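# Tuck chair under desk and park loaded cart

## Task

Shove the office chair fully beneath the desk so that it finishes upright and level with every wheel on the floor; also roll the utility cart into the yellow-taped bay so all four of its wheels sit inside the tape and none rest on the tape itself, with its cargo still aboard and nothing overhanging its edges. The robot must not topple or be left leaning, and nothing counts as done if it only stays in place because the robot is holding it at the end.

## Robot and tools

ROBOT. A Hello Robot Stretch 4 with one arm: an omni-wheel base, a lift sliding on a vertical mast, an arm that telescopes straight ahead, a three-joint wrist (yaw, pitch, roll) and a two-finger gripper. It stands about 1.6 m tall; the base rim lies within 0.23 m of the base origin. Occasionally a loose object may get nudged by something other than the robot.

FRAMES. Base frame: origin on the floor below the base centre, x ahead, y to the left, z up. hand_pose is reported in this frame as a point between the open fingertips; with all wrist joints at 0 its axes line up with the base frame, and the printed position may be somewhat off. The odometry frame is wherever the base frame was when the scene began.

execute_actions. Argument actions: a list holding a single action, or an empty list (which only reports state and pictures). Argument cameras: a list drawn from head_camera, head_left_camera, head_right_camera, wrist_camera, all; omitted, null or ["all"] gives all of them, [] gives none; an unknown name rejects the call. An action contains base and/or joints, optionally pace and contact_limits; alternatively it is {"end_of_arm": "enable_torque"} by itself. All motions in one action begin together and may finish at different moments.
- base: exactly one relative command, measured from where the base last reported itself. translate_m: straight drive in metres, positive ahead, -2 to 2. strafe_m: sideways shift in metres, positive left, -2 to 2. rotate_rad: spin in place in radians, positive counter-clockwise seen from above, -3.2 to 3.2.
- joints: absolute targets, keyed by name. lift_m 0 to 1.2 m; arm_m 0 to 0.55 m extension; wrist_yaw_rad -1.134 to 4.276 (0 points ahead, positive turns left, 3.14 is folded back, beyond 3.4 the arm may obstruct); wrist_pitch_rad -1.117 to 4.259 (0 level, 1.57 pointing down); wrist_roll_rad -1.117 to 4.259 (0 puts both fingers level, positive turns clockwise viewed from behind); gripper_m -0.038 to 0.141, the fingertip gap in metres (negative means the fingers squeeze each other). Done tolerances: lift and arm ±0.004, yaw and roll ±0.02, pitch ±0.05, gripper ±0.004. Targets outside a joint range get clamped and the result says so; other bad values or unknown keys reject the whole call with no motion.
- pace: "slow", "default", "fast", "max". Base top speeds 0.1/0.3/0.4/0.6 m/s and 1/2/3/4 rad/s respectively, further reduced when the lift is above 0.2 m (down to 0.3 m/s and 1 rad/s at 1.2 m).
- contact_limits: only arm_m, 0 (gentlest) to 0.75 (firmest), default 0.5; how hard the arm may press before halting.
One action runs at most 15 s. A joint or base omitted from an action may keep driving at an older target without the status showing it. If a result reports a stop, any later execute_actions, wait or finished_scene calls in that same reply are skipped.

wait: seconds, 0 to 10; commands nothing and returns state and pictures. zoom_image: camera plus region [x0, y0, x1, y1] in pixels of that camera's newest full image, top-left at (0,0), at most 504 by 504. finished_scene: scene, the current scene's integer; ends it for good after the robot holds its last command, and reports success. Answering with no tool call ends everything.

RESULTS. base_status and joint_status: "done" (for the base, wheels turned the commanded amount, slip included); "off_target" (stopped short, may still push); "contact_stop_at_<key>" (blocked by something; that part goes slack, so a lift may sag under load and a base may roll); "limit_stop_at_<name>"; "time_out"; "torque_fault". After a stop the old target is dropped. "limit_stop_at_tilt" means lean over 6 degrees: lift, arm and wheels go slack and refuse commands until upright. "limit_stop_at_own_body" means self-collision risk (likely with pitch below -0.2 and roll below -0.4 or above 4); moving away is allowed. A wrist motor at maximum push turns itself off (torque_fault) and ignores commands until enable_torque. on_its_own lists things not commanded by this call; its "held at" is a joint's target, not its position. Slack parts hold again once moved.
lidar_m: 12 rough distances in metres from the base origin, 30-degree sectors, first straight ahead then counter-clockwise (4th left, 7th behind, 10th right); "-" is nothing seen or closer than 0.25 m. It covers roughly 0.15 m up to robot height (so a desk top shows), and may miss clear objects, thin legs and much behind. wrist_depth_mm: 7x7 grid of median depths, 100 to 2000 mm, read from top left; "-" is unreadable; the robot's own body appears.
base_odometry counts wheel turns, so slip looks like travel; heading -3.142 to 3.142, left positive. If turned_by_wheels and turned_by_imu differ by over about 0.1 rad, the base likely bumped something or slid, and heading error is about their difference. base_tilt in degrees, forward and right positive, with a steady offset up to about 1.5. motor_effort: percent of maximum, positive toward larger joint values, bracket is the action's peak (noisy); wheel_0 to wheel_2 positive means turning right. A rest effort outside its normal range suggests pushing or carrying.

GRIPPER. Command a gap smaller than the object to grip; smaller squeezes harder and pulls the object in. Neither the gripper reading nor "done" proves a grasp; a firm squeeze shows as a gripper effort change. Fingers stuck on a surface: raise the lift.

CAMERAS. head_camera (420x560, pinhole) atop the mast looks forward and down; turn the base to look around. head_left_camera and head_right_camera (420x672 fisheyes) look more steeply down and show the base and arm. wrist_camera (616x392) looks along the fingers, fingertips near the bottom.

CAUTIONS. To unfold at scene start, send lift_m 0.4 with wrist_yaw_rad 0 together. Over 1 kg in the gripper with arm_m above 0.2 can tip the robot when driving or turning, worse at fast paces; steady pushes or pulls with a high gripper or high contact limit also risk tipping. A base_tilt differing from its start value may mean a wheel is on something low. Avoid drops, slams, hard collisions and very strong pushes; the robot keeps holding its last command while you think, and the world keeps moving.

Each tool is called after "Request:" by a JSON object that holds its "name" and its "arguments", one argument or row to a line.

## Session

Request:
{"name": "execute_actions", "arguments": {
  "actions": []
}}

Scene clock: 0.00 s.
base_odometry: x=+0.000 y=+0.000 heading=+0.000 (m, m, rad; odometry frame)
turned_by_wheels: +0.000 (rad since the last result)
turned_by_imu: +0.000 (rad since the last result)
base_tilt: forward=+0.8 right=-0.3 (deg)
lidar_m: 0.81 0.74 0.77 0.99 2.28 1.35 1.37 1.08 1.18 0.97 0.94 1.17
base_status: not commanded
joint_positions: lift_m=+0.146 arm_m=-0.001 wrist_yaw_rad=+3.215 wrist_pitch_rad=+0.008 wrist_roll_rad=-0.015 gripper_m=+0.057
joint_status: not commanded
motor_effort: lift_m=+20 arm_m=+0 wrist_yaw_rad=+1 wrist_pitch_rad=-8 wrist_roll_rad=-1 gripper_m=-3 wheel_0=+0 wheel_1=+0 wheel_2=+0 (%)
hand_pose: x=-0.1239 y=+0.0661 z=+0.3223 quat_wxyz=(-0.037, -0.004, -0.007, +0.999) (m; base frame)
wrist_depth_mm: - - 135 - - - - / - - 131 1756 1576 - - / - - 134 234 - - - / - 140 138 - - - - / 186 1255 - 1921 1430 1661 - / 190 1098 200 1078 197 1138 1138 / 190 723 809 - 842 732 768
pictures: head_camera, head_left_camera, head_right_camera, wrist_camera
Images, in order (width x height): head_camera 420x560, head_left_camera 420x672, head_right_camera 420x672, wrist_camera 616x392.

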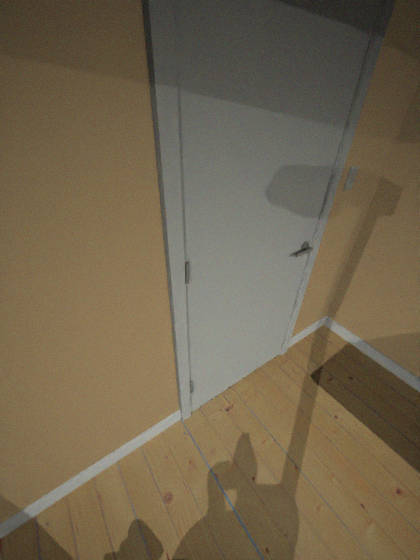

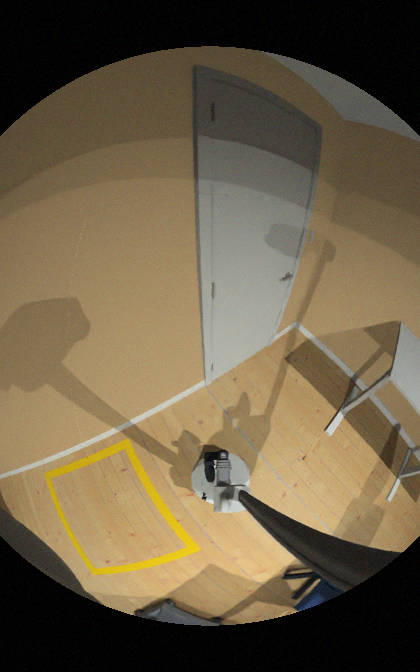

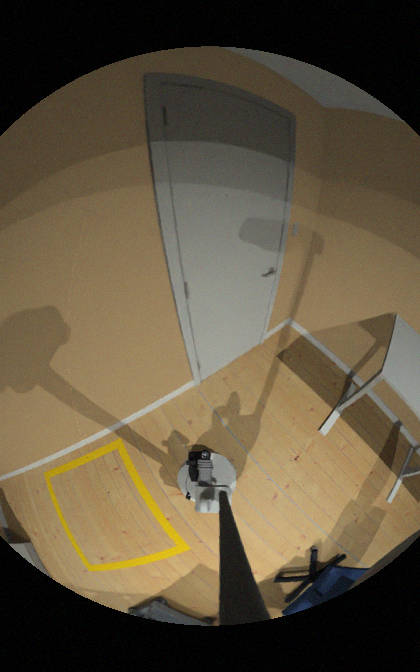

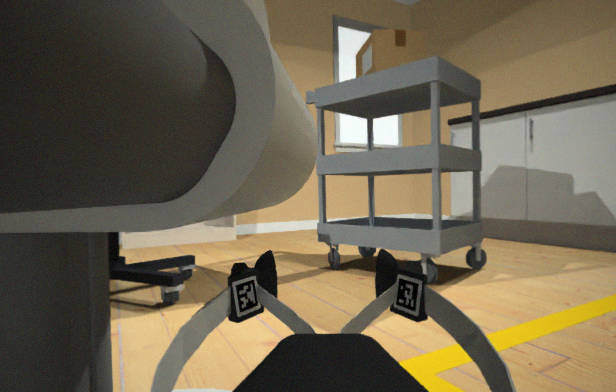

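Request:
{"name": "execute_actions", "arguments": {
  "actions": [
    {"base":{"rotate_rad":-2.0},"pace":"fast"}
  ],
  "cameras": ["head_camera","head_left_camera"]
}}

Request:
{"name": "execute_actions", "arguments": {
  "actions": [
    {"base":{"rotate_rad":-1.3},"pace":"fast"}
  ],
  "cameras": ["head_camera","head_left_camera"]
}}

Scene clock: 8.30 s.
base_odometry: x=+0.000 y=+0.000 heading=-2.000 (m, m, rad; odometry frame)
turned_by_wheels: -2.000 (rad since the last result)
turned_by_imu: -2.039 (rad since the last result)
base_tilt: forward=+0.6 right=-0.2 (deg)
lidar_m: 1.34 0.94 0.97 1.05 0.79 0.75 0.80 1.08 2.36 1.32 1.42 1.10
base_status: done
joint_positions: lift_m=+0.146 arm_m=-0.001 wrist_yaw_rad=+3.215 wrist_pitch_rad=+0.008 wrist_roll_rad=-0.015 gripper_m=+0.057
joint_status: not commanded
motor_effort: lift_m=+19(19) arm_m=-1(0) wrist_yaw_rad=+1(1) wrist_pitch_rad=-7(7) wrist_roll_rad=-3(1) gripper_m=-2(3) wheel_0=-1(4) wheel_1=-1(13) wheel_2=-2(8) (%)
hand_pose: x=-0.1239 y=+0.0661 z=+0.3223 quat_wxyz=(-0.037, -0.004, -0.007, +0.999) (m; base frame)
wrist_depth_mm: - - 135 1025 866 750 661 / - - 131 976 878 768 668 / - - 134 234 878 768 676 / - 140 138 991 878 768 676 / 186 1499 1255 1008 866 768 683 / 190 1098 200 991 198 750 683 / 190 723 809 - 820 715 676
pictures: head_camera, head_left_camera
Images, in order (width x height): head_camera 420x560, head_left_camera 420x672.

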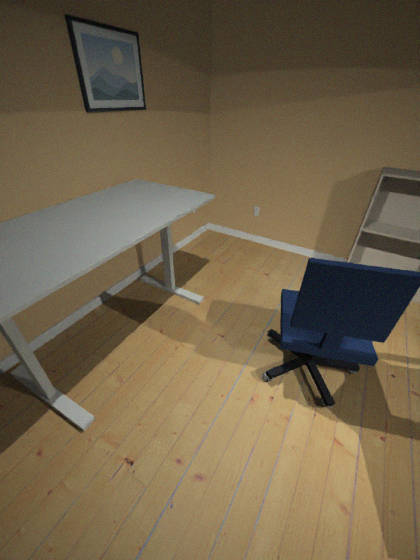

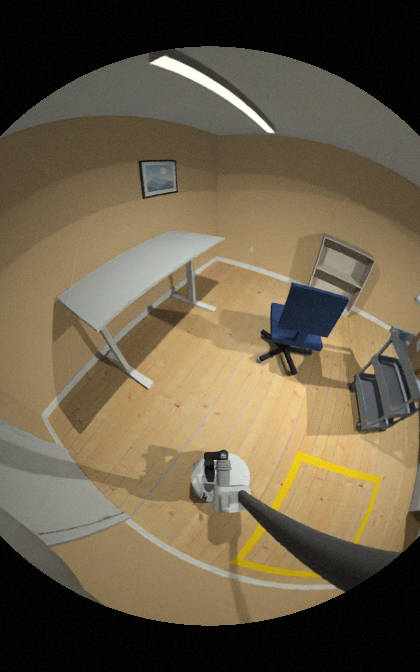

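Scene clock: 9.90 s.
base_odometry: x=+0.000 y=+0.000 heading=+2.983 (m, m, rad; odometry frame)
turned_by_wheels: -1.300 (rad since the last result)
turned_by_imu: -1.325 (rad since the last result)
base_tilt: forward=+0.6 right=-0.2 (deg)
lidar_m: 1.34 1.13 1.10 1.08 0.94 1.54 0.85 0.74 0.75 0.87 1.56 2.36
base_status: done
joint_positions: lift_m=+0.146 arm_m=-0.001 wrist_yaw_rad=+3.215 wrist_pitch_rad=+0.008 wrist_roll_rad=-0.015 gripper_m=+0.057
joint_status: not commanded
motor_effort: lift_m=+20(19) arm_m=+0(1) wrist_yaw_rad=-1(1) wrist_pitch_rad=-7(8) wrist_roll_rad=-2(0) gripper_m=-2(3) wheel_0=+1(3) wheel_1=+0(9) wheel_2=+0(8) (%)
hand_pose: x=-0.1239 y=+0.0661 z=+0.3223 quat_wxyz=(-0.037, -0.004, -0.007, +0.999) (m; base frame)
wrist_depth_mm: - - 135 1118 1366 1708 1464 / - - 131 1118 1366 1661 1537 / - - 135 233 1366 1708 1499 / - 140 138 1098 1366 1661 1499 / 186 820 946 1098 1281 1661 1537 / 190 831 200 1060 198 1138 1118 / 190 723 809 - 842 732 778
pictures: head_camera, head_left_camera
Images, in order (width x height): head_camera 420x560, head_left_camera 420x672.

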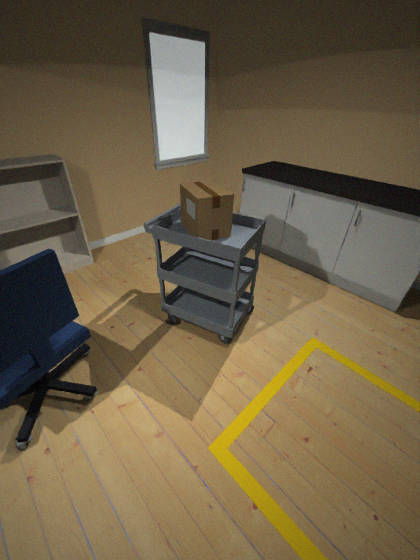

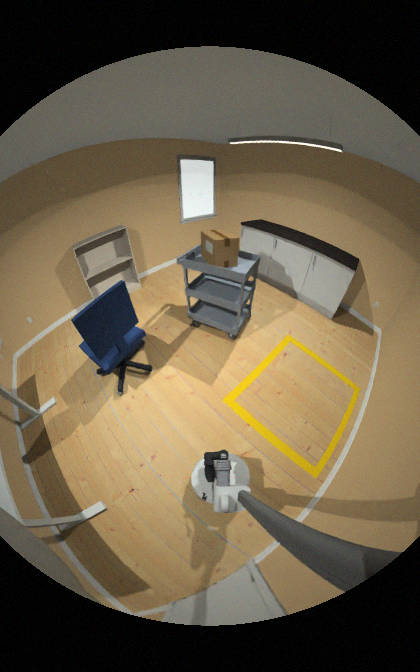

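Request:
{"name": "execute_actions", "arguments": {
  "actions": [
    {"base":{"rotate_rad":0.78},"joints":{"lift_m":0.45,"wrist_yaw_rad":0,"gripper_m":0.12},"pace":"fast"}
  ]
}}

Scene clock: 74.63 s.
base_odometry: x=+0.000 y=+0.000 heading=-2.520 (m, m, rad; odometry frame)
turned_by_wheels: +0.780 (rad since the last result)
turned_by_imu: +0.795 (rad since the last result)
base_tilt: forward=+0.6 right=-0.3 (deg)
lidar_m: 1.09 1.33 0.96 0.94 1.05 0.77 0.75 0.78 1.09 2.36 1.33 1.42
base_status: done
joint_positions: lift_m=+0.450 arm_m=-0.001 wrist_yaw_rad=+0.001 wrist_pitch_rad=+0.008 wrist_roll_rad=-0.015 gripper_m=+0.120
joint_status: all done
motor_effort: lift_m=+22(24) arm_m=+0(1) wrist_yaw_rad=-3(7) wrist_pitch_rad=-7(7) wrist_roll_rad=+1(0) gripper_m=+0(2) wheel_0=-1(11) wheel_1=-1(7) wheel_2=+0(9) (%)
hand_pose: x=+0.4587 y=-0.0873 z=+0.6257 quat_wxyz=(+1.000, -0.007, +0.004, +0.000) (m; base frame)
wrist_depth_mm: - - - - - - - / - - - 931 - - - / - - - 931 991 - - / - - - 931 991 - - / - - - 946 - - - / - - 216 1160 1756 1708 1921 / 1397 1336 1366 - 1397 1308 1336
pictures: head_camera, head_left_camera, head_right_camera, wrist_camera
Images, in order (width x height): head_camera 420x560, head_left_camera 420x672, head_right_camera 420x672, wrist_camera 616x392.

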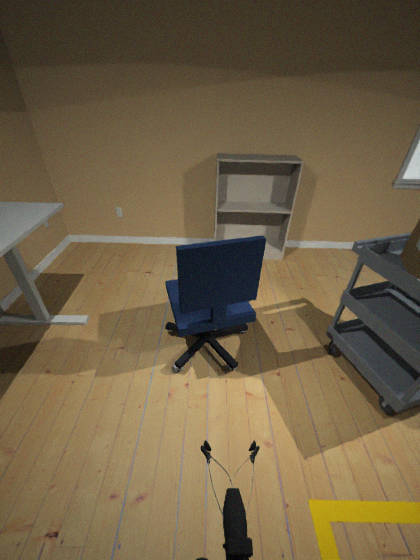

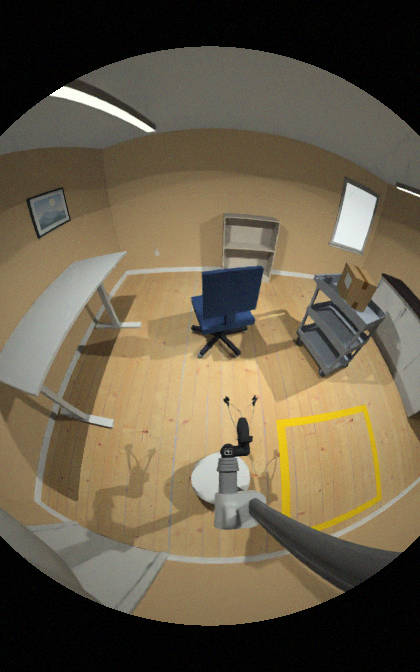

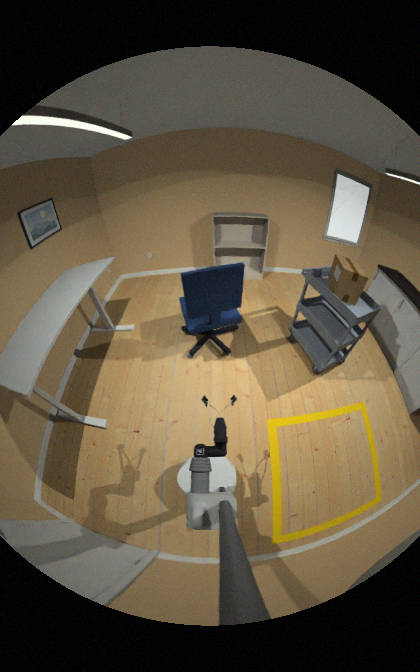

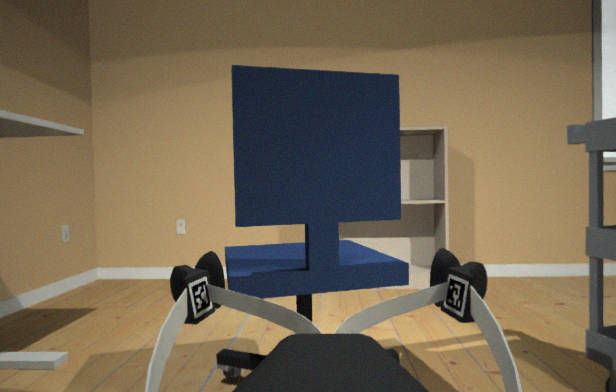

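Request:
{"name": "execute_actions", "arguments": {
  "actions": [
    {"base":{"strafe_m":0.28},"joints":{"lift_m":0.56,"gripper_m":0.0,"arm_m":0.25},"pace":"fast"}
  ],
  "cameras": []
}}

Request:
{"name": "execute_actions", "arguments": {
  "actions": [
    {"base":{"translate_m":0.45},"pace":"fast"}
  ]
}}

Scene clock: 140.77 s.
base_odometry: x=+0.163 y=-0.228 heading=-2.520 (m, m, rad; odometry frame)
turned_by_wheels: +0.000 (rad since the last result)
turned_by_imu: +0.000 (rad since the last result)
base_tilt: forward=+0.7 right=-0.2 (deg)
lidar_m: 1.09 0.93 0.68 0.87 1.04 0.76 0.75 0.78 1.08 2.65 1.56 1.18
base_status: done
joint_positions: lift_m=+0.560 arm_m=+0.249 wrist_yaw_rad=+0.000 wrist_pitch_rad=+0.008 wrist_roll_rad=-0.015 gripper_m=+0.000
joint_status: all done
motor_effort: lift_m=+23(22) arm_m=+6(5) wrist_yaw_rad=+0(2) wrist_pitch_rad=-7(7) wrist_roll_rad=-1(1) gripper_m=-5(7) wheel_0=+1(11) wheel_1=+0(13) wheel_2=-1(2) (%)
hand_pose: x=+0.7084 y=-0.0874 z=+0.7358 quat_wxyz=(+1.000, -0.007, +0.004, +0.000) (m; base frame)
wrist_depth_mm: - - - - - - - / - - - - 647 691 - / 1808 - - - 634 668 - / 1983 - - - 634 683 - / - - - - 640 683 - / 1983 - - 193 186 691 - / 1661 1661 1537 - 668 668 1430
pictures: none
No camera images: the call's "cameras" was empty. Leave "cameras" out to get every camera's image.

Scene clock: 143.17 s.
base_odometry: x=-0.203 y=-0.490 heading=-2.520 (m, m, rad; odometry frame)
turned_by_wheels: +0.000 (rad since the last result)
turned_by_imu: -0.002 (rad since the last result)
base_tilt: forward=+0.8 right=-0.3 (deg)
lidar_m: 0.66 0.94 0.66 0.61 0.66 1.25 1.19 1.26 1.73 2.63 1.37 0.68
base_status: done
joint_positions: lift_m=+0.560 arm_m=+0.249 wrist_yaw_rad=+0.000 wrist_pitch_rad=+0.008 wrist_roll_rad=-0.015 gripper_m=+0.000
joint_status: not commanded
motor_effort: lift_m=+22(23) arm_m=+6(6) wrist_yaw_rad=+0(2) wrist_pitch_rad=-6(7) wrist_roll_rad=+0(2) gripper_m=-4(6) wheel_0=+0(7) wheel_1=-1(5) wheel_2=+1(12) (%)
hand_pose: x=+0.7084 y=-0.0874 z=+0.7358 quat_wxyz=(+1.000, -0.007, +0.004, +0.000) (m; base frame)
wrist_depth_mm: - - - - - 177 186 / - - - - - 177 187 / - - - - 1708 178 188 / 1983 - - - 1708 178 189 / 1983 - - - 218 179 189 / 1983 - - 193 183 179 190 / 1661 1661 1537 - 197 175 191
pictures: head_camera, head_left_camera, head_right_camera, wrist_camera
Images, in order (width x height): head_camera 420x560, head_left_camera 420x672, head_right_camera 420x672, wrist_camera 616x392.

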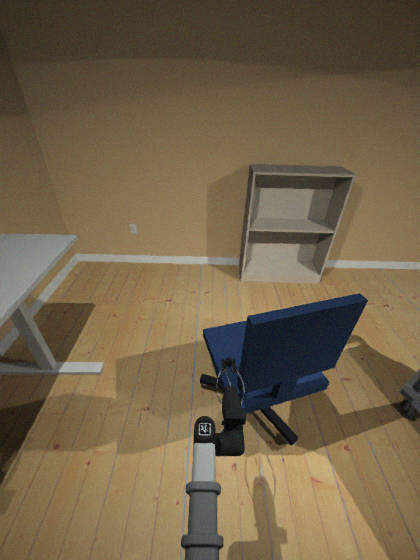

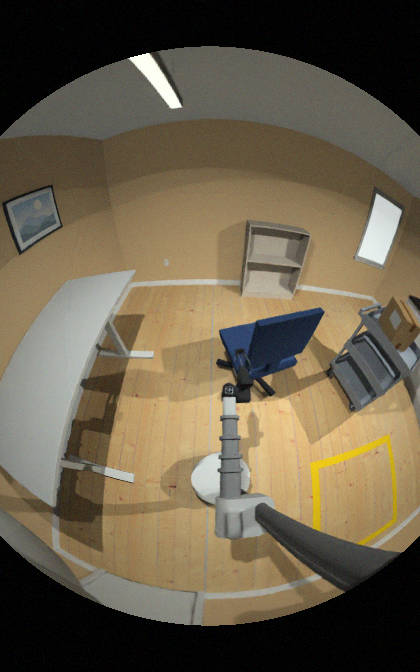

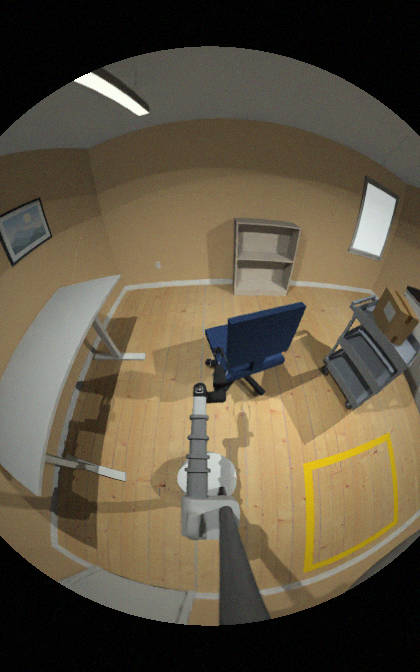

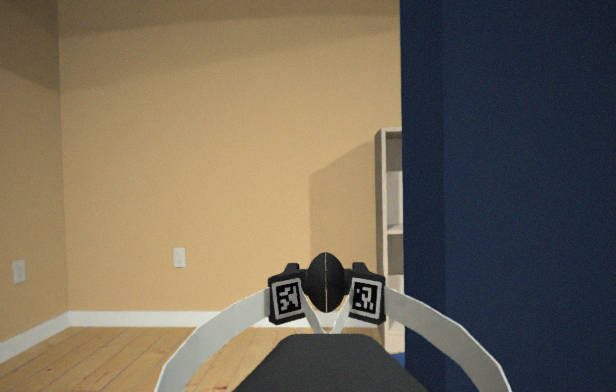

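Request:
{"name": "execute_actions", "arguments": {
  "actions": [
    {"joints":{"arm_m":0.32}}
  ],
  "cameras": []
}}

Request:
{"name": "execute_actions", "arguments": {
  "actions": [
    {"base":{"strafe_m":-0.2},"pace":"slow"}
  ],
  "cameras": ["head_camera","wrist_camera"]
}}

Scene clock: 151.83 s.
base_odometry: x=-0.203 y=-0.490 heading=-2.520 (m, m, rad; odometry frame)
turned_by_wheels: +0.000 (rad since the last result)
turned_by_imu: +0.000 (rad since the last result)
base_tilt: forward=+0.7 right=-0.2 (deg)
lidar_m: 0.66 0.92 0.65 0.63 0.70 1.26 1.19 1.26 1.74 2.64 1.37 0.69
base_status: not commanded
joint_positions: lift_m=+0.560 arm_m=+0.319 wrist_yaw_rad=+0.000 wrist_pitch_rad=+0.008 wrist_roll_rad=-0.015 gripper_m=+0.000
joint_status: all done
motor_effort: lift_m=+22(22) arm_m=+6(7) wrist_yaw_rad=-1(1) wrist_pitch_rad=-6(7) wrist_roll_rad=-2(1) gripper_m=-5(5) wheel_0=+0(0) wheel_1=-1(1) wheel_2=+1(1) (%)
hand_pose: x=+0.7783 y=-0.0874 z=+0.7358 quat_wxyz=(+1.000, -0.007, +0.004, +0.000) (m; base frame)
wrist_depth_mm: - - 1983 1921 1983 116 - / - - - 1921 1983 117 - / - - - - 1921 118 - / 1983 - - 1983 1921 118 - / 1983 - - 1983 1921 119 - / 1983 - - 193 186 120 - / 1661 1661 1576 - 1618 114 -
pictures: none
No camera images: the call's "cameras" was empty. Leave "cameras" out to get every camera's image.

Scene clock: 154.97 s.
base_odometry: x=-0.319 y=-0.327 heading=-2.520 (m, m, rad; odometry frame)
turned_by_wheels: +0.000 (rad since the last result)
turned_by_imu: +0.001 (rad since the last result)
base_tilt: forward=+0.8 right=-0.3 (deg)
lidar_m: 0.62 0.93 0.87 0.84 1.72 1.23 1.21 1.25 1.71 2.43 1.19 0.66
base_status: done
joint_positions: lift_m=+0.560 arm_m=+0.319 wrist_yaw_rad=+0.001 wrist_pitch_rad=+0.008 wrist_roll_rad=-0.015 gripper_m=+0.000
joint_status: not commanded
motor_effort: lift_m=+22(22) arm_m=+6(6) wrist_yaw_rad=-3(11) wrist_pitch_rad=-7(7) wrist_roll_rad=-2(2) gripper_m=-4(6) wheel_0=+1(8) wheel_1=+0(6) wheel_2=+1(2) (%)
hand_pose: x=+0.7784 y=-0.0872 z=+0.7358 quat_wxyz=(+1.000, -0.007, +0.004, +0.000) (m; base frame)
wrist_depth_mm: - - 1983 1983 1921 1921 - / - - - 1983 1921 1921 - / - - - 1983 1863 1921 - / - - - 1921 1921 1921 - / - - - 1983 1921 1661 - / - - - 193 186 136 - / 1708 1661 1537 - 1618 113 -
pictures: head_camera, wrist_camera
Images, in order (width x height): head_camera 420x560, wrist_camera 616x392.

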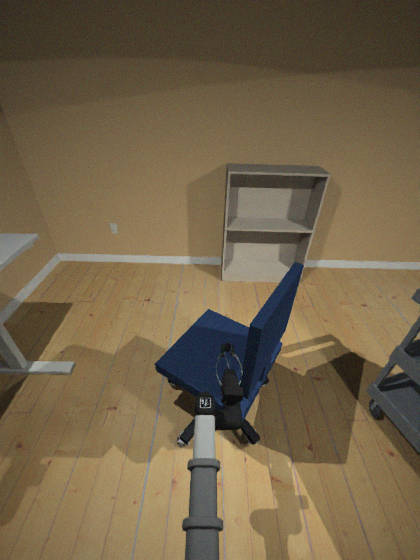

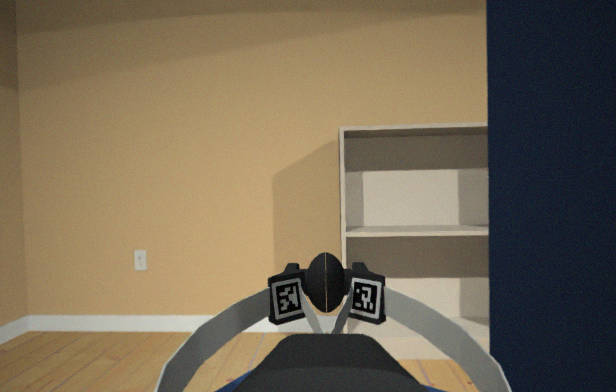

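Request:
{"name": "execute_actions", "arguments": {
  "actions": [
    {"base":{"strafe_m":-0.07},"pace":"slow"}
  ],
  "cameras": ["head_camera","head_left_camera"]
}}

Scene clock: 164.87 s.
base_odometry: x=-0.360 y=-0.270 heading=-2.520 (m, m, rad; odometry frame)
turned_by_wheels: +0.000 (rad since the last result)
turned_by_imu: +0.000 (rad since the last result)
base_tilt: forward=+0.8 right=-0.2 (deg)
lidar_m: 0.67 0.80 0.95 0.91 1.69 1.24 1.21 1.26 1.73 2.36 1.11 0.69
base_status: done
joint_positions: lift_m=+0.560 arm_m=+0.319 wrist_yaw_rad=+0.001 wrist_pitch_rad=+0.008 wrist_roll_rad=-0.015 gripper_m=+0.000
joint_status: not commanded
motor_effort: lift_m=+22(22) arm_m=+6(6) wrist_yaw_rad=-2(7) wrist_pitch_rad=-7(7) wrist_roll_rad=-1(1) gripper_m=-6(4) wheel_0=+4(9) wheel_1=-2(3) wheel_2=+1(3) (%)
hand_pose: x=+0.7784 y=-0.0872 z=+0.7358 quat_wxyz=(+1.000, -0.007, +0.004, +0.000) (m; base frame)
wrist_depth_mm: - - - 1983 1921 121 116 / - - - 1983 1983 121 116 / - - - 1983 1863 122 117 / - - - - 1921 123 117 / - - - 1983 1921 123 118 / - - - 193 185 124 118 / 1708 1661 627 - 1618 121 119
pictures: head_camera, head_left_camera
Images, in order (width x height): head_camera 420x560, head_left_camera 420x672.

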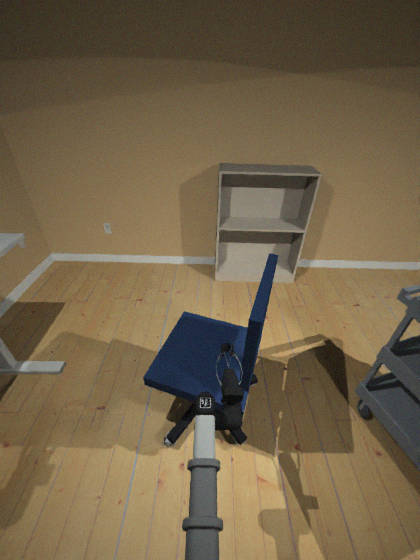

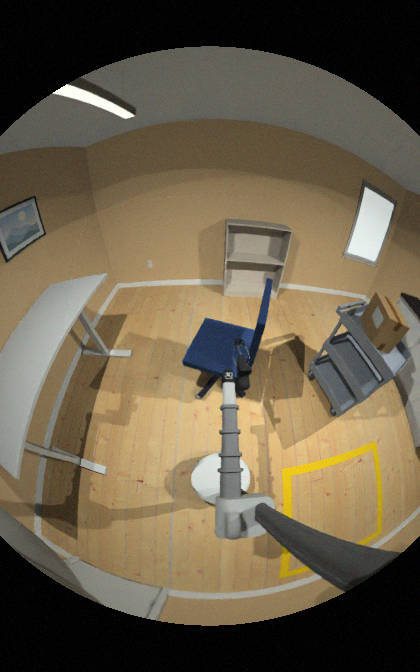

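Request:
{"name": "execute_actions", "arguments": {
  "actions": [
    {"base":{"strafe_m":-0.08},"pace":"slow"}
  ],
  "cameras": ["head_camera","head_left_camera"]
}}

Scene clock: 173.23 s.
base_odometry: x=-0.407 y=-0.205 heading=-2.520 (m, m, rad; odometry frame)
turned_by_wheels: +0.000 (rad since the last result)
turned_by_imu: +0.000 (rad since the last result)
base_tilt: forward=+0.8 right=-0.3 (deg)
lidar_m: 0.68 0.74 1.02 1.00 1.71 1.26 1.21 1.26 1.75 2.26 1.04 1.17
base_status: done
joint_positions: lift_m=+0.560 arm_m=+0.319 wrist_yaw_rad=+0.001 wrist_pitch_rad=+0.008 wrist_roll_rad=-0.015 gripper_m=+0.000
joint_status: not commanded
motor_effort: lift_m=+22(22) arm_m=+6(6) wrist_yaw_rad=-1(11) wrist_pitch_rad=-7(6) wrist_roll_rad=-1(0) gripper_m=-5(4) wheel_0=+1(11) wheel_1=+0(5) wheel_2=+1(2) (%)
hand_pose: x=+0.7784 y=-0.0873 z=+0.7358 quat_wxyz=(+1.000, -0.007, +0.004, +0.000) (m; base frame)
wrist_depth_mm: - - 1983 1983 178 164 1863 / - - - 1921 181 164 1921 / - - - 1983 186 165 1863 / - - - 1983 190 166 1921 / - - - 1983 193 167 1863 / - - - 193 173 167 1921 / 1661 1661 634 - 168 167 1576
pictures: head_camera, head_left_camera
Images, in order (width x height): head_camera 420x560, head_left_camera 420x672.

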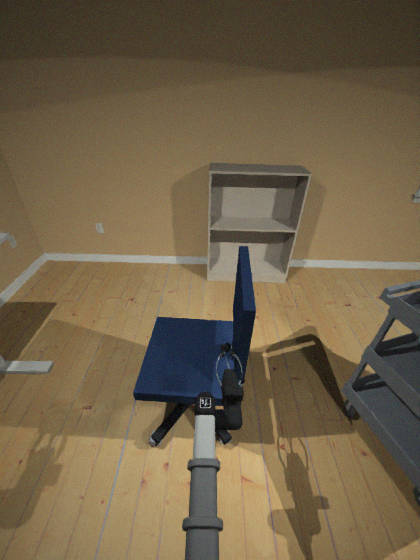

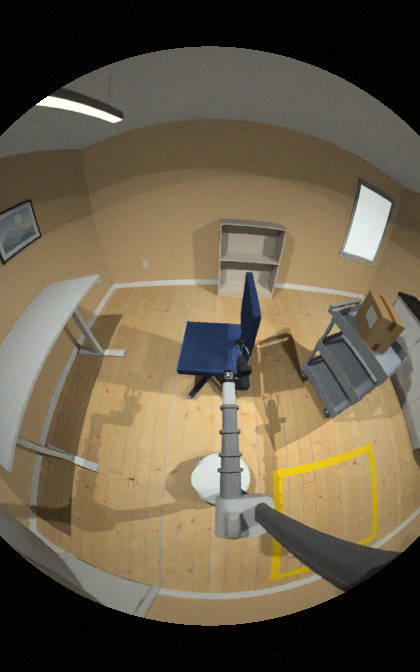

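Request:
{"name": "execute_actions", "arguments": {
  "actions": [
    {"base":{"strafe_m":0.04},"pace":"slow"}
  ],
  "cameras": []
}}

Request:
{"name": "execute_actions", "arguments": {
  "actions": [
    {"joints":{"arm_m":0.15}}
  ],
  "cameras": []
}}

Request:
{"name": "execute_actions", "arguments": {
  "actions": [
    {"base":{"strafe_m":-0.14},"joints":{"gripper_m":0.13}}
  ],
  "cameras": ["head_camera","wrist_camera"]
}}

Scene clock: 189.00 s.
base_odometry: x=-0.383 y=-0.238 heading=-2.520 (m, m, rad; odometry frame)
turned_by_wheels: +0.000 (rad since the last result)
turned_by_imu: +0.000 (rad since the last result)
base_tilt: forward=+0.7 right=-0.1 (deg)
lidar_m: 0.70 0.73 0.99 0.96 1.71 1.26 1.22 1.26 1.73 2.32 1.09 0.72
base_status: done
joint_positions: lift_m=+0.560 arm_m=+0.319 wrist_yaw_rad=+0.001 wrist_pitch_rad=+0.008 wrist_roll_rad=-0.015 gripper_m=+0.000
joint_status: not commanded
motor_effort: lift_m=+22(22) arm_m=+6(6) wrist_yaw_rad=-2(0) wrist_pitch_rad=-7(7) wrist_roll_rad=-2(2) gripper_m=-5(4) wheel_0=-2(2) wheel_1=+1(5) wheel_2=+0(1) (%)
hand_pose: x=+0.7784 y=-0.0873 z=+0.7358 quat_wxyz=(+1.000, -0.007, +0.004, +0.000) (m; base frame)
wrist_depth_mm: - - 1983 1983 1921 170 162 / - - - 1983 473 172 163 / - - - 1921 484 174 163 / - - - 1983 496 175 163 / - - - 1921 402 176 164 / - - - 193 185 167 165 / 1708 1661 634 - 338 166 166
pictures: none
No camera images: the call's "cameras" was empty. Leave "cameras" out to get every camera's image.

Scene clock: 190.60 s.
base_odometry: x=-0.383 y=-0.238 heading=-2.520 (m, m, rad; odometry frame)
turned_by_wheels: +0.000 (rad since the last result)
turned_by_imu: +0.000 (rad since the last result)
base_tilt: forward=+0.8 right=-0.3 (deg)
lidar_m: 0.69 0.71 0.98 0.95 1.70 1.24 1.22 1.26 1.73 2.31 1.08 0.72
base_status: not commanded
joint_positions: lift_m=+0.560 arm_m=+0.151 wrist_yaw_rad=+0.000 wrist_pitch_rad=+0.008 wrist_roll_rad=-0.015 gripper_m=+0.000
joint_status: all done
motor_effort: lift_m=+22(22) arm_m=-6(6) wrist_yaw_rad=+0(4) wrist_pitch_rad=-7(6) wrist_roll_rad=+1(1) gripper_m=-4(5) wheel_0=-2(3) wheel_1=+1(1) wheel_2=+0(0) (%)
hand_pose: x=+0.6105 y=-0.0874 z=+0.7357 quat_wxyz=(+1.000, -0.007, +0.004, +0.000) (m; base frame)
wrist_depth_mm: - - - - 399 - - / - - - - 407 - - / - - - - 418 - - / - - - - 424 - - / - - - - 345 - - / - - - 193 185 - - / 1661 1576 634 - 338 334 1618
pictures: none
No camera images: the call's "cameras" was empty. Leave "cameras" out to get every camera's image.

Scene clock: 192.80 s.
base_odometry: x=-0.465 y=-0.124 heading=-2.520 (m, m, rad; odometry frame)
turned_by_wheels: +0.000 (rad since the last result)
turned_by_imu: +0.000 (rad since the last result)
base_tilt: forward=+0.6 right=-0.3 (deg)
lidar_m: 0.69 0.73 1.15 1.09 1.67 1.28 1.20 1.27 1.73 2.18 0.96 1.07
base_status: done
joint_positions: lift_m=+0.560 arm_m=+0.151 wrist_yaw_rad=+0.000 wrist_pitch_rad=+0.008 wrist_roll_rad=-0.015 gripper_m=+0.130
joint_status: all done
motor_effort: lift_m=+22(22) arm_m=-6(6) wrist_yaw_rad=-1(1) wrist_pitch_rad=-7(7) wrist_roll_rad=-2(0) gripper_m=+0(3) wheel_0=+0(8) wheel_1=+0(5) wheel_2=+1(1) (%)
hand_pose: x=+0.6104 y=-0.0874 z=+0.7357 quat_wxyz=(+1.000, -0.007, +0.004, +0.000) (m; base frame)
wrist_depth_mm: - - - - - - - / - - - 433 - - - / - - - 421 - - - / - - - 410 - - - / - - - 399 - - - / - - 831 342 1808 1863 - / 1661 640 676 - 1708 1499 1537
pictures: head_camera, wrist_camera
Images, in order (width x height): head_camera 420x560, wrist_camera 616x392.

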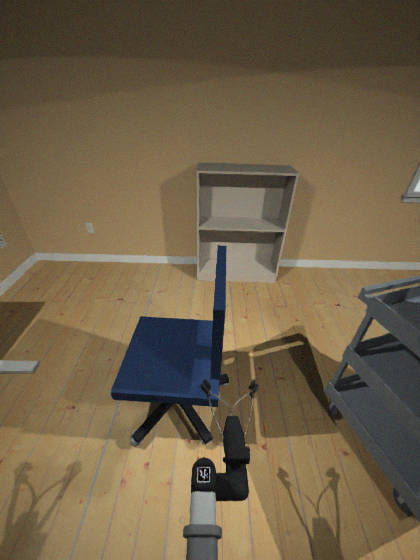

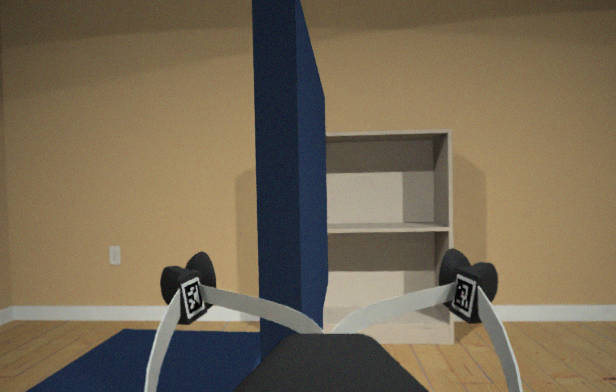

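Request:
{"name": "execute_actions", "arguments": {
  "actions": [
    {"base":{"strafe_m":0.04},"joints":{"arm_m":0.33}}
  ],
  "cameras": ["wrist_camera"]
}}

Request:
{"name": "execute_actions", "arguments": {
  "actions": [
    {"joints":{"gripper_m":0.0}}
  ],
  "cameras": ["wrist_camera"]
}}

Scene clock: 205.77 s.
base_odometry: x=-0.442 y=-0.157 heading=-2.520 (m, m, rad; odometry frame)
turned_by_wheels: +0.000 (rad since the last result)
turned_by_imu: +0.000 (rad since the last result)
base_tilt: forward=+0.8 right=-0.3 (deg)
lidar_m: 0.68 0.73 1.09 1.06 1.70 1.28 1.21 1.26 1.75 2.22 1.00 1.12
base_status: done
joint_positions: lift_m=+0.560 arm_m=+0.329 wrist_yaw_rad=+0.000 wrist_pitch_rad=+0.008 wrist_roll_rad=-0.015 gripper_m=+0.130
joint_status: all done
motor_effort: lift_m=+22(22) arm_m=+7(8) wrist_yaw_rad=+0(0) wrist_pitch_rad=-8(7) wrist_roll_rad=+0(0) gripper_m=-1(0) wheel_0=+0(6) wheel_1=+0(4) wheel_2=+0(2) (%)
hand_pose: x=+0.7883 y=-0.0874 z=+0.7357 quat_wxyz=(+1.000, -0.007, +0.004, +0.000) (m; base frame)
wrist_depth_mm: - - 1983 158 1921 1921 1921 / - - 1983 158 1863 1921 1863 / - - - 159 1863 1921 1921 / - - - 160 1863 1921 1921 / - - - 160 1921 1863 1921 / - - - 160 1756 1756 1863 / 1661 1661 1661 - 1661 1499 1576
pictures: wrist_camera
Images, in order (width x height): wrist_camera 616x392.

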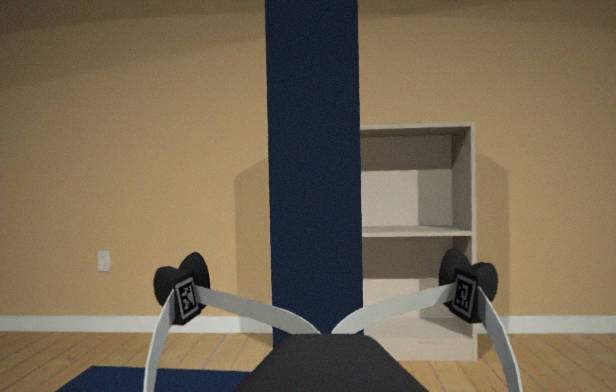

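Scene clock: 207.97 s.
base_odometry: x=-0.442 y=-0.157 heading=-2.519 (m, m, rad; odometry frame)
turned_by_wheels: +0.000 (rad since the last result)
turned_by_imu: +0.000 (rad since the last result)
base_tilt: forward=+0.9 right=-0.1 (deg)
lidar_m: 0.67 0.73 1.10 1.04 1.69 1.27 1.21 1.26 1.74 2.22 0.99 1.12
base_status: not commanded
joint_positions: lift_m=+0.560 arm_m=+0.329 wrist_yaw_rad=+0.004 wrist_pitch_rad=+0.008 wrist_roll_rad=-0.015 gripper_m=+0.000
joint_status: all done
motor_effort: lift_m=+23(22) arm_m=+4(7) wrist_yaw_rad=-12(13) wrist_pitch_rad=-7(7) wrist_roll_rad=+0(1) gripper_m=-17(17) wheel_0=+0(0) wheel_1=+1(1) wheel_2=+4(4) (%)
hand_pose: x=+0.7891 y=-0.0863 z=+0.7357 quat_wxyz=(+1.000, -0.007, +0.004, +0.002) (m; base frame)
wrist_depth_mm: - - 1983 154 1863 1921 1863 / - - 1983 154 1921 1863 1808 / - - - 155 1921 1921 1921 / - - - 156 1863 1863 1808 / - - - 156 1863 1921 1863 / - - 187 157 184 1863 1921 / 1708 634 1661 - 1661 1464 1576
pictures: wrist_camera
Images, in order (width x height): wrist_camera 616x392.

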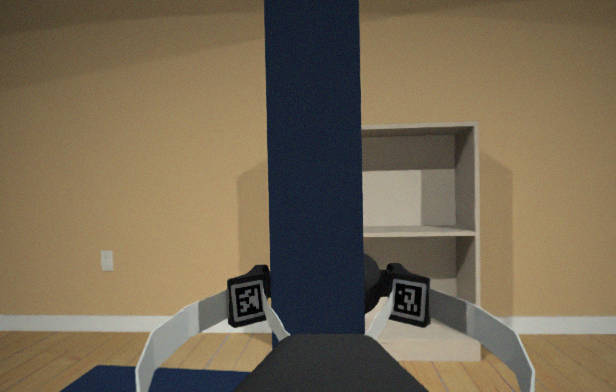

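Request:
{"name": "execute_actions", "arguments": {
  "actions": [
    {"base":{"translate_m":-0.32},"pace":"slow"}
  ],
  "cameras": ["head_camera","head_left_camera"]
}}

Scene clock: 219.90 s.
base_odometry: x=-0.182 y=+0.030 heading=-2.520 (m, m, rad; odometry frame)
turned_by_wheels: +0.000 (rad since the last result)
turned_by_imu: +0.003 (rad since the last result)
base_tilt: forward=+0.8 right=-0.2 (deg)
lidar_m: 0.71 0.82 1.09 1.07 1.24 0.93 0.89 0.92 1.26 2.22 1.15 1.22
base_status: done
joint_positions: lift_m=+0.560 arm_m=+0.330 wrist_yaw_rad=+0.001 wrist_pitch_rad=+0.008 wrist_roll_rad=-0.015 gripper_m=+0.001
joint_status: not commanded
motor_effort: lift_m=+22(22) arm_m=+0(4) wrist_yaw_rad=-2(37) wrist_pitch_rad=-8(8) wrist_roll_rad=-1(0) gripper_m=-24(22) wheel_0=-2(5) wheel_1=-4(0) wheel_2=+5(18) (%)
hand_pose: x=+0.7894 y=-0.0872 z=+0.7356 quat_wxyz=(+1.000, -0.007, +0.004, +0.000) (m; base frame)
wrist_depth_mm: - - - 166 252 - - / - - - 166 250 - - / - - - 167 249 - - / - - - 168 248 - - / - - - 169 223 - - / - - 186 170 199 172 - / 1661 1576 676 - 314 1499 1499
pictures: head_camera, head_left_camera
Images, in order (width x height): head_camera 420x560, head_left_camera 420x672.

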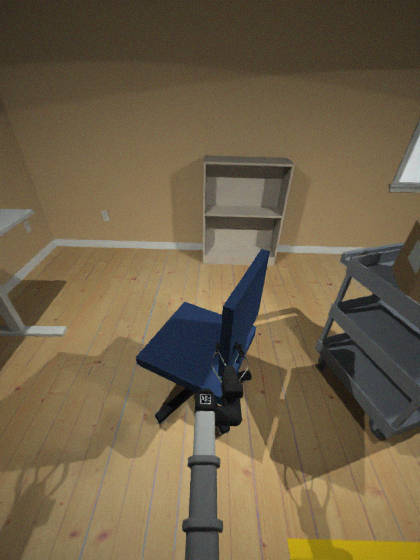

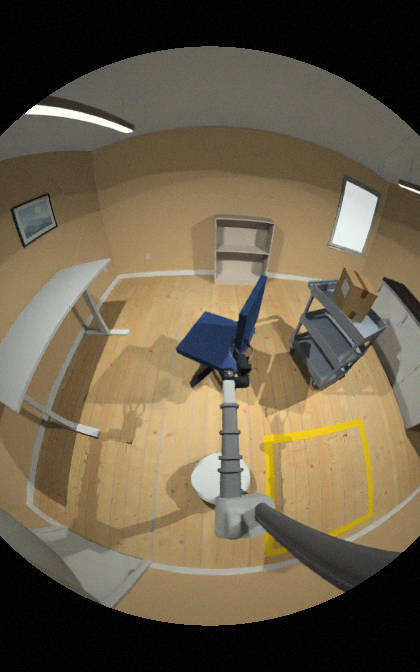

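Request:
{"name": "execute_actions", "arguments": {
  "actions": [
    {"base":{"strafe_m":-0.15},"pace":"slow"}
  ],
  "cameras": ["head_camera","head_left_camera"]
}}

Scene clock: 237.70 s.
base_odometry: x=-0.270 y=+0.151 heading=-2.517 (m, m, rad; odometry frame)
turned_by_wheels: +0.002 (rad since the last result)
turned_by_imu: +0.005 (rad since the last result)
base_tilt: forward=+0.8 right=-0.2 (deg)
lidar_m: 0.67 0.76 1.24 1.21 1.24 0.94 0.90 0.92 1.29 2.07 1.04 1.07
base_status: done
joint_positions: lift_m=+0.560 arm_m=+0.330 wrist_yaw_rad=+0.017 wrist_pitch_rad=+0.008 wrist_roll_rad=-0.015 gripper_m=+0.000
joint_status: not commanded
on_its_own: wrist_yaw_rad is at rest, and its effort (-51) is outside its rest range (-13 to +13)
motor_effort: lift_m=+22(23) arm_m=+0(0) wrist_yaw_rad=-51(51) wrist_pitch_rad=-9(9) wrist_roll_rad=+0(1) gripper_m=-19(25) wheel_0=+14(11) wheel_1=+4(4) wheel_2=+13(14) (%)
hand_pose: x=+0.7908 y=-0.0824 z=+0.7356 quat_wxyz=(+1.000, -0.007, +0.004, +0.009) (m; base frame)
wrist_depth_mm: - - - 167 - - - / - - - 168 - - - / - - - 169 - - - / - - - 170 - - - / - - - 170 - - - / - - 181 171 188 - - / 1661 634 1618 - 1708 1464 1576
pictures: head_camera, head_left_camera
Images, in order (width x height): head_camera 420x560, head_left_camera 420x672.

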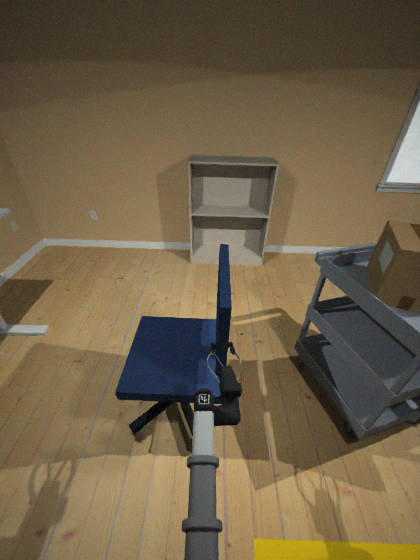

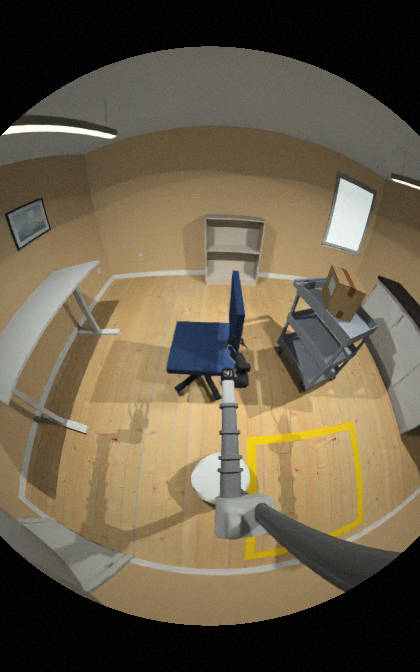

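Request:
{"name": "execute_actions", "arguments": {
  "actions": [
    {"joints":{"gripper_m":0.12}}
  ],
  "cameras": []
}}

Request:
{"name": "execute_actions", "arguments": {
  "actions": [
    {"base":{"translate_m":-0.1},"joints":{"arm_m":0.0},"pace":"fast"}
  ],
  "cameras": []
}}

Request:
{"name": "execute_actions", "arguments": {
  "actions": [
    {"base":{"strafe_m":-0.72},"pace":"fast"}
  ]
}}

Scene clock: 293.63 s.
base_odometry: x=-0.270 y=+0.152 heading=-2.519 (m, m, rad; odometry frame)
turned_by_wheels: -0.002 (rad since the last result)
turned_by_imu: -0.003 (rad since the last result)
base_tilt: forward=+0.7 right=-0.2 (deg)
lidar_m: 0.66 0.74 1.26 1.20 1.24 0.93 0.90 0.95 1.27 2.06 1.02 1.07
base_status: not commanded
joint_positions: lift_m=+0.560 arm_m=+0.330 wrist_yaw_rad=+0.001 wrist_pitch_rad=+0.008 wrist_roll_rad=-0.015 gripper_m=+0.120
joint_status: all done
motor_effort: lift_m=+22(22) arm_m=+0(0) wrist_yaw_rad=-3(52) wrist_pitch_rad=-8(9) wrist_roll_rad=-2(1) gripper_m=-1(20) wheel_0=+3(15) wheel_1=+1(4) wheel_2=+1(13) (%)
hand_pose: x=+0.7894 y=-0.0873 z=+0.7357 quat_wxyz=(+1.000, -0.007, +0.004, +0.000) (m; base frame)
wrist_depth_mm: - - - 196 - - - / - - - 196 - - - / - - - 197 - - - / - - - 198 - - - / - - - 199 - - - / - - 216 200 1921 1983 - / 1661 640 1661 - 1708 1499 1618
pictures: none
No camera images: the call's "cameras" was empty. Leave "cameras" out to get every camera's image.

Scene clock: 295.40 s.
base_odometry: x=-0.188 y=+0.210 heading=-2.519 (m, m, rad; odometry frame)
turned_by_wheels: +0.000 (rad since the last result)
turned_by_imu: +0.001 (rad since the last result)
base_tilt: forward=+0.7 right=-0.3 (deg)
lidar_m: 0.75 0.82 1.26 1.24 1.08 0.83 0.80 0.83 1.14 2.08 1.11 1.10
base_status: done
joint_positions: lift_m=+0.560 arm_m=+0.001 wrist_yaw_rad=+0.000 wrist_pitch_rad=+0.008 wrist_roll_rad=-0.015 gripper_m=+0.120
joint_status: all done
motor_effort: lift_m=+22(22) arm_m=-6(6) wrist_yaw_rad=+1(3) wrist_pitch_rad=-8(9) wrist_roll_rad=+0(2) gripper_m=+0(0) wheel_0=+1(2) wheel_1=+2(9) wheel_2=-1(12) (%)
hand_pose: x=+0.4604 y=-0.0875 z=+0.7357 quat_wxyz=(+1.000, -0.007, +0.004, +0.000) (m; base frame)
wrist_depth_mm: - - - - - - - / - - - - - - - / - - - - - - - / - - - - - - - / - - - - - - - / - - 217 842 - 1042 960 / 1708 640 683 - 1708 1499 1205
pictures: none
No camera images: the call's "cameras" was empty. Leave "cameras" out to get every camera's image.

Scene clock: 298.43 s.
base_odometry: x=-0.608 y=+0.795 heading=-2.519 (m, m, rad; odometry frame)
turned_by_wheels: +0.000 (rad since the last result)
turned_by_imu: +0.002 (rad since the last result)
base_tilt: forward=+0.8 right=-0.3 (deg)
lidar_m: 0.78 1.03 1.18 1.95 1.13 0.83 0.80 0.83 1.17 1.36 1.40 0.85
base_status: done
joint_positions: lift_m=+0.560 arm_m=+0.001 wrist_yaw_rad=+0.000 wrist_pitch_rad=+0.008 wrist_roll_rad=-0.015 gripper_m=+0.120
joint_status: not commanded
motor_effort: lift_m=+22(22) arm_m=-6(6) wrist_yaw_rad=-1(1) wrist_pitch_rad=-8(8) wrist_roll_rad=-1(1) gripper_m=-1(0) wheel_0=+1(14) wheel_1=+2(10) wheel_2=+2(3) (%)
hand_pose: x=+0.4604 y=-0.0875 z=+0.7357 quat_wxyz=(+1.000, -0.007, +0.004, +0.000) (m; base frame)
wrist_depth_mm: - - - - - - - / - - - - 798 - - / 931 - - 842 778 - - / 931 - - 723 597 - - / 931 - - 1182 - - - / 931 - 217 820 820 627 - / 1537 1537 1618 - 603 627 1397
pictures: head_camera, head_left_camera, head_right_camera, wrist_camera
Images, in order (width x height): head_camera 420x560, head_left_camera 420x672, head_right_camera 420x672, wrist_camera 616x392.

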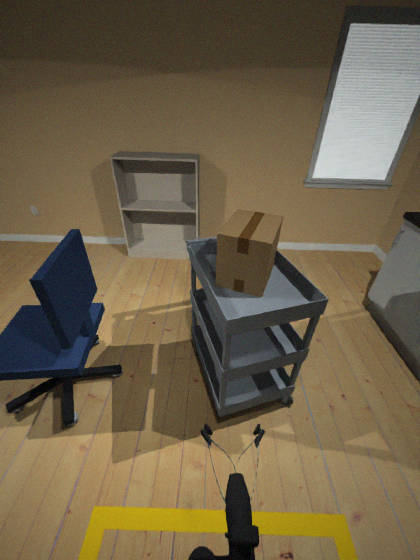

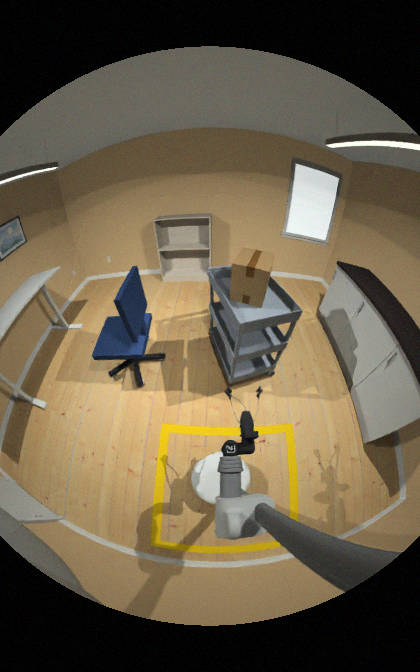

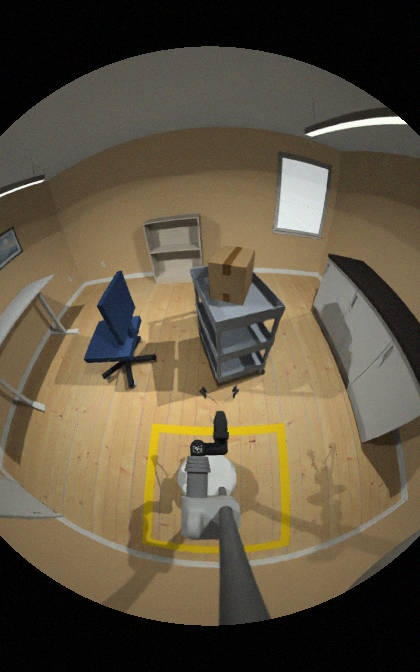

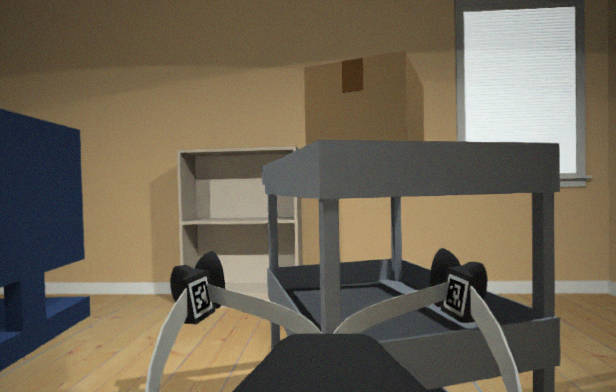

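Request:
{"name": "execute_actions", "arguments": {
  "actions": [
    {"base":{"translate_m":0.3},"pace":"fast"}
  ],
  "cameras": ["wrist_camera"]
}}

Scene clock: 309.43 s.
base_odometry: x=-0.852 y=+0.620 heading=-2.519 (m, m, rad; odometry frame)
turned_by_wheels: +0.000 (rad since the last result)
turned_by_imu: -0.001 (rad since the last result)
base_tilt: forward=+0.6 right=-0.2 (deg)
lidar_m: 0.49 0.86 0.82 1.94 1.57 1.15 1.10 1.15 1.60 1.35 1.40 0.52
base_status: done
joint_positions: lift_m=+0.560 arm_m=+0.001 wrist_yaw_rad=+0.000 wrist_pitch_rad=+0.008 wrist_roll_rad=-0.015 gripper_m=+0.120
joint_status: not commanded
motor_effort: lift_m=+22(22) arm_m=-6(6) wrist_yaw_rad=+0(0) wrist_pitch_rad=-8(8) wrist_roll_rad=-2(2) gripper_m=-1(1) wheel_0=-2(5) wheel_1=-2(5) wheel_2=+1(12) (%)
hand_pose: x=+0.4604 y=-0.0874 z=+0.7357 quat_wxyz=(+1.000, -0.007, +0.004, +0.000) (m; base frame)
wrist_depth_mm: - - - 544 496 - - / - - - 539 480 564 - / - - - 262 272 291 310 / - - - 267 274 294 317 / - - - - - - - / - - 217 268 809 640 - / 1661 1576 1661 - 699 615 574
pictures: wrist_camera
Images, in order (width x height): wrist_camera 616x392.

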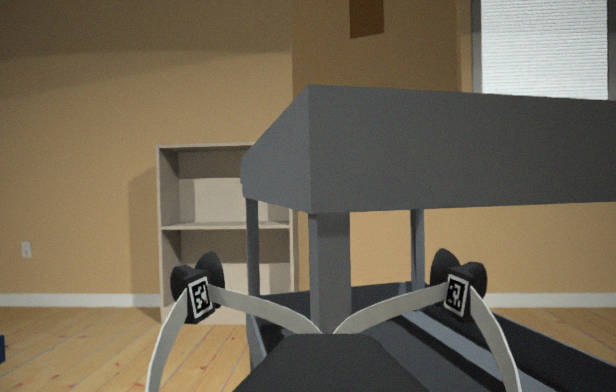

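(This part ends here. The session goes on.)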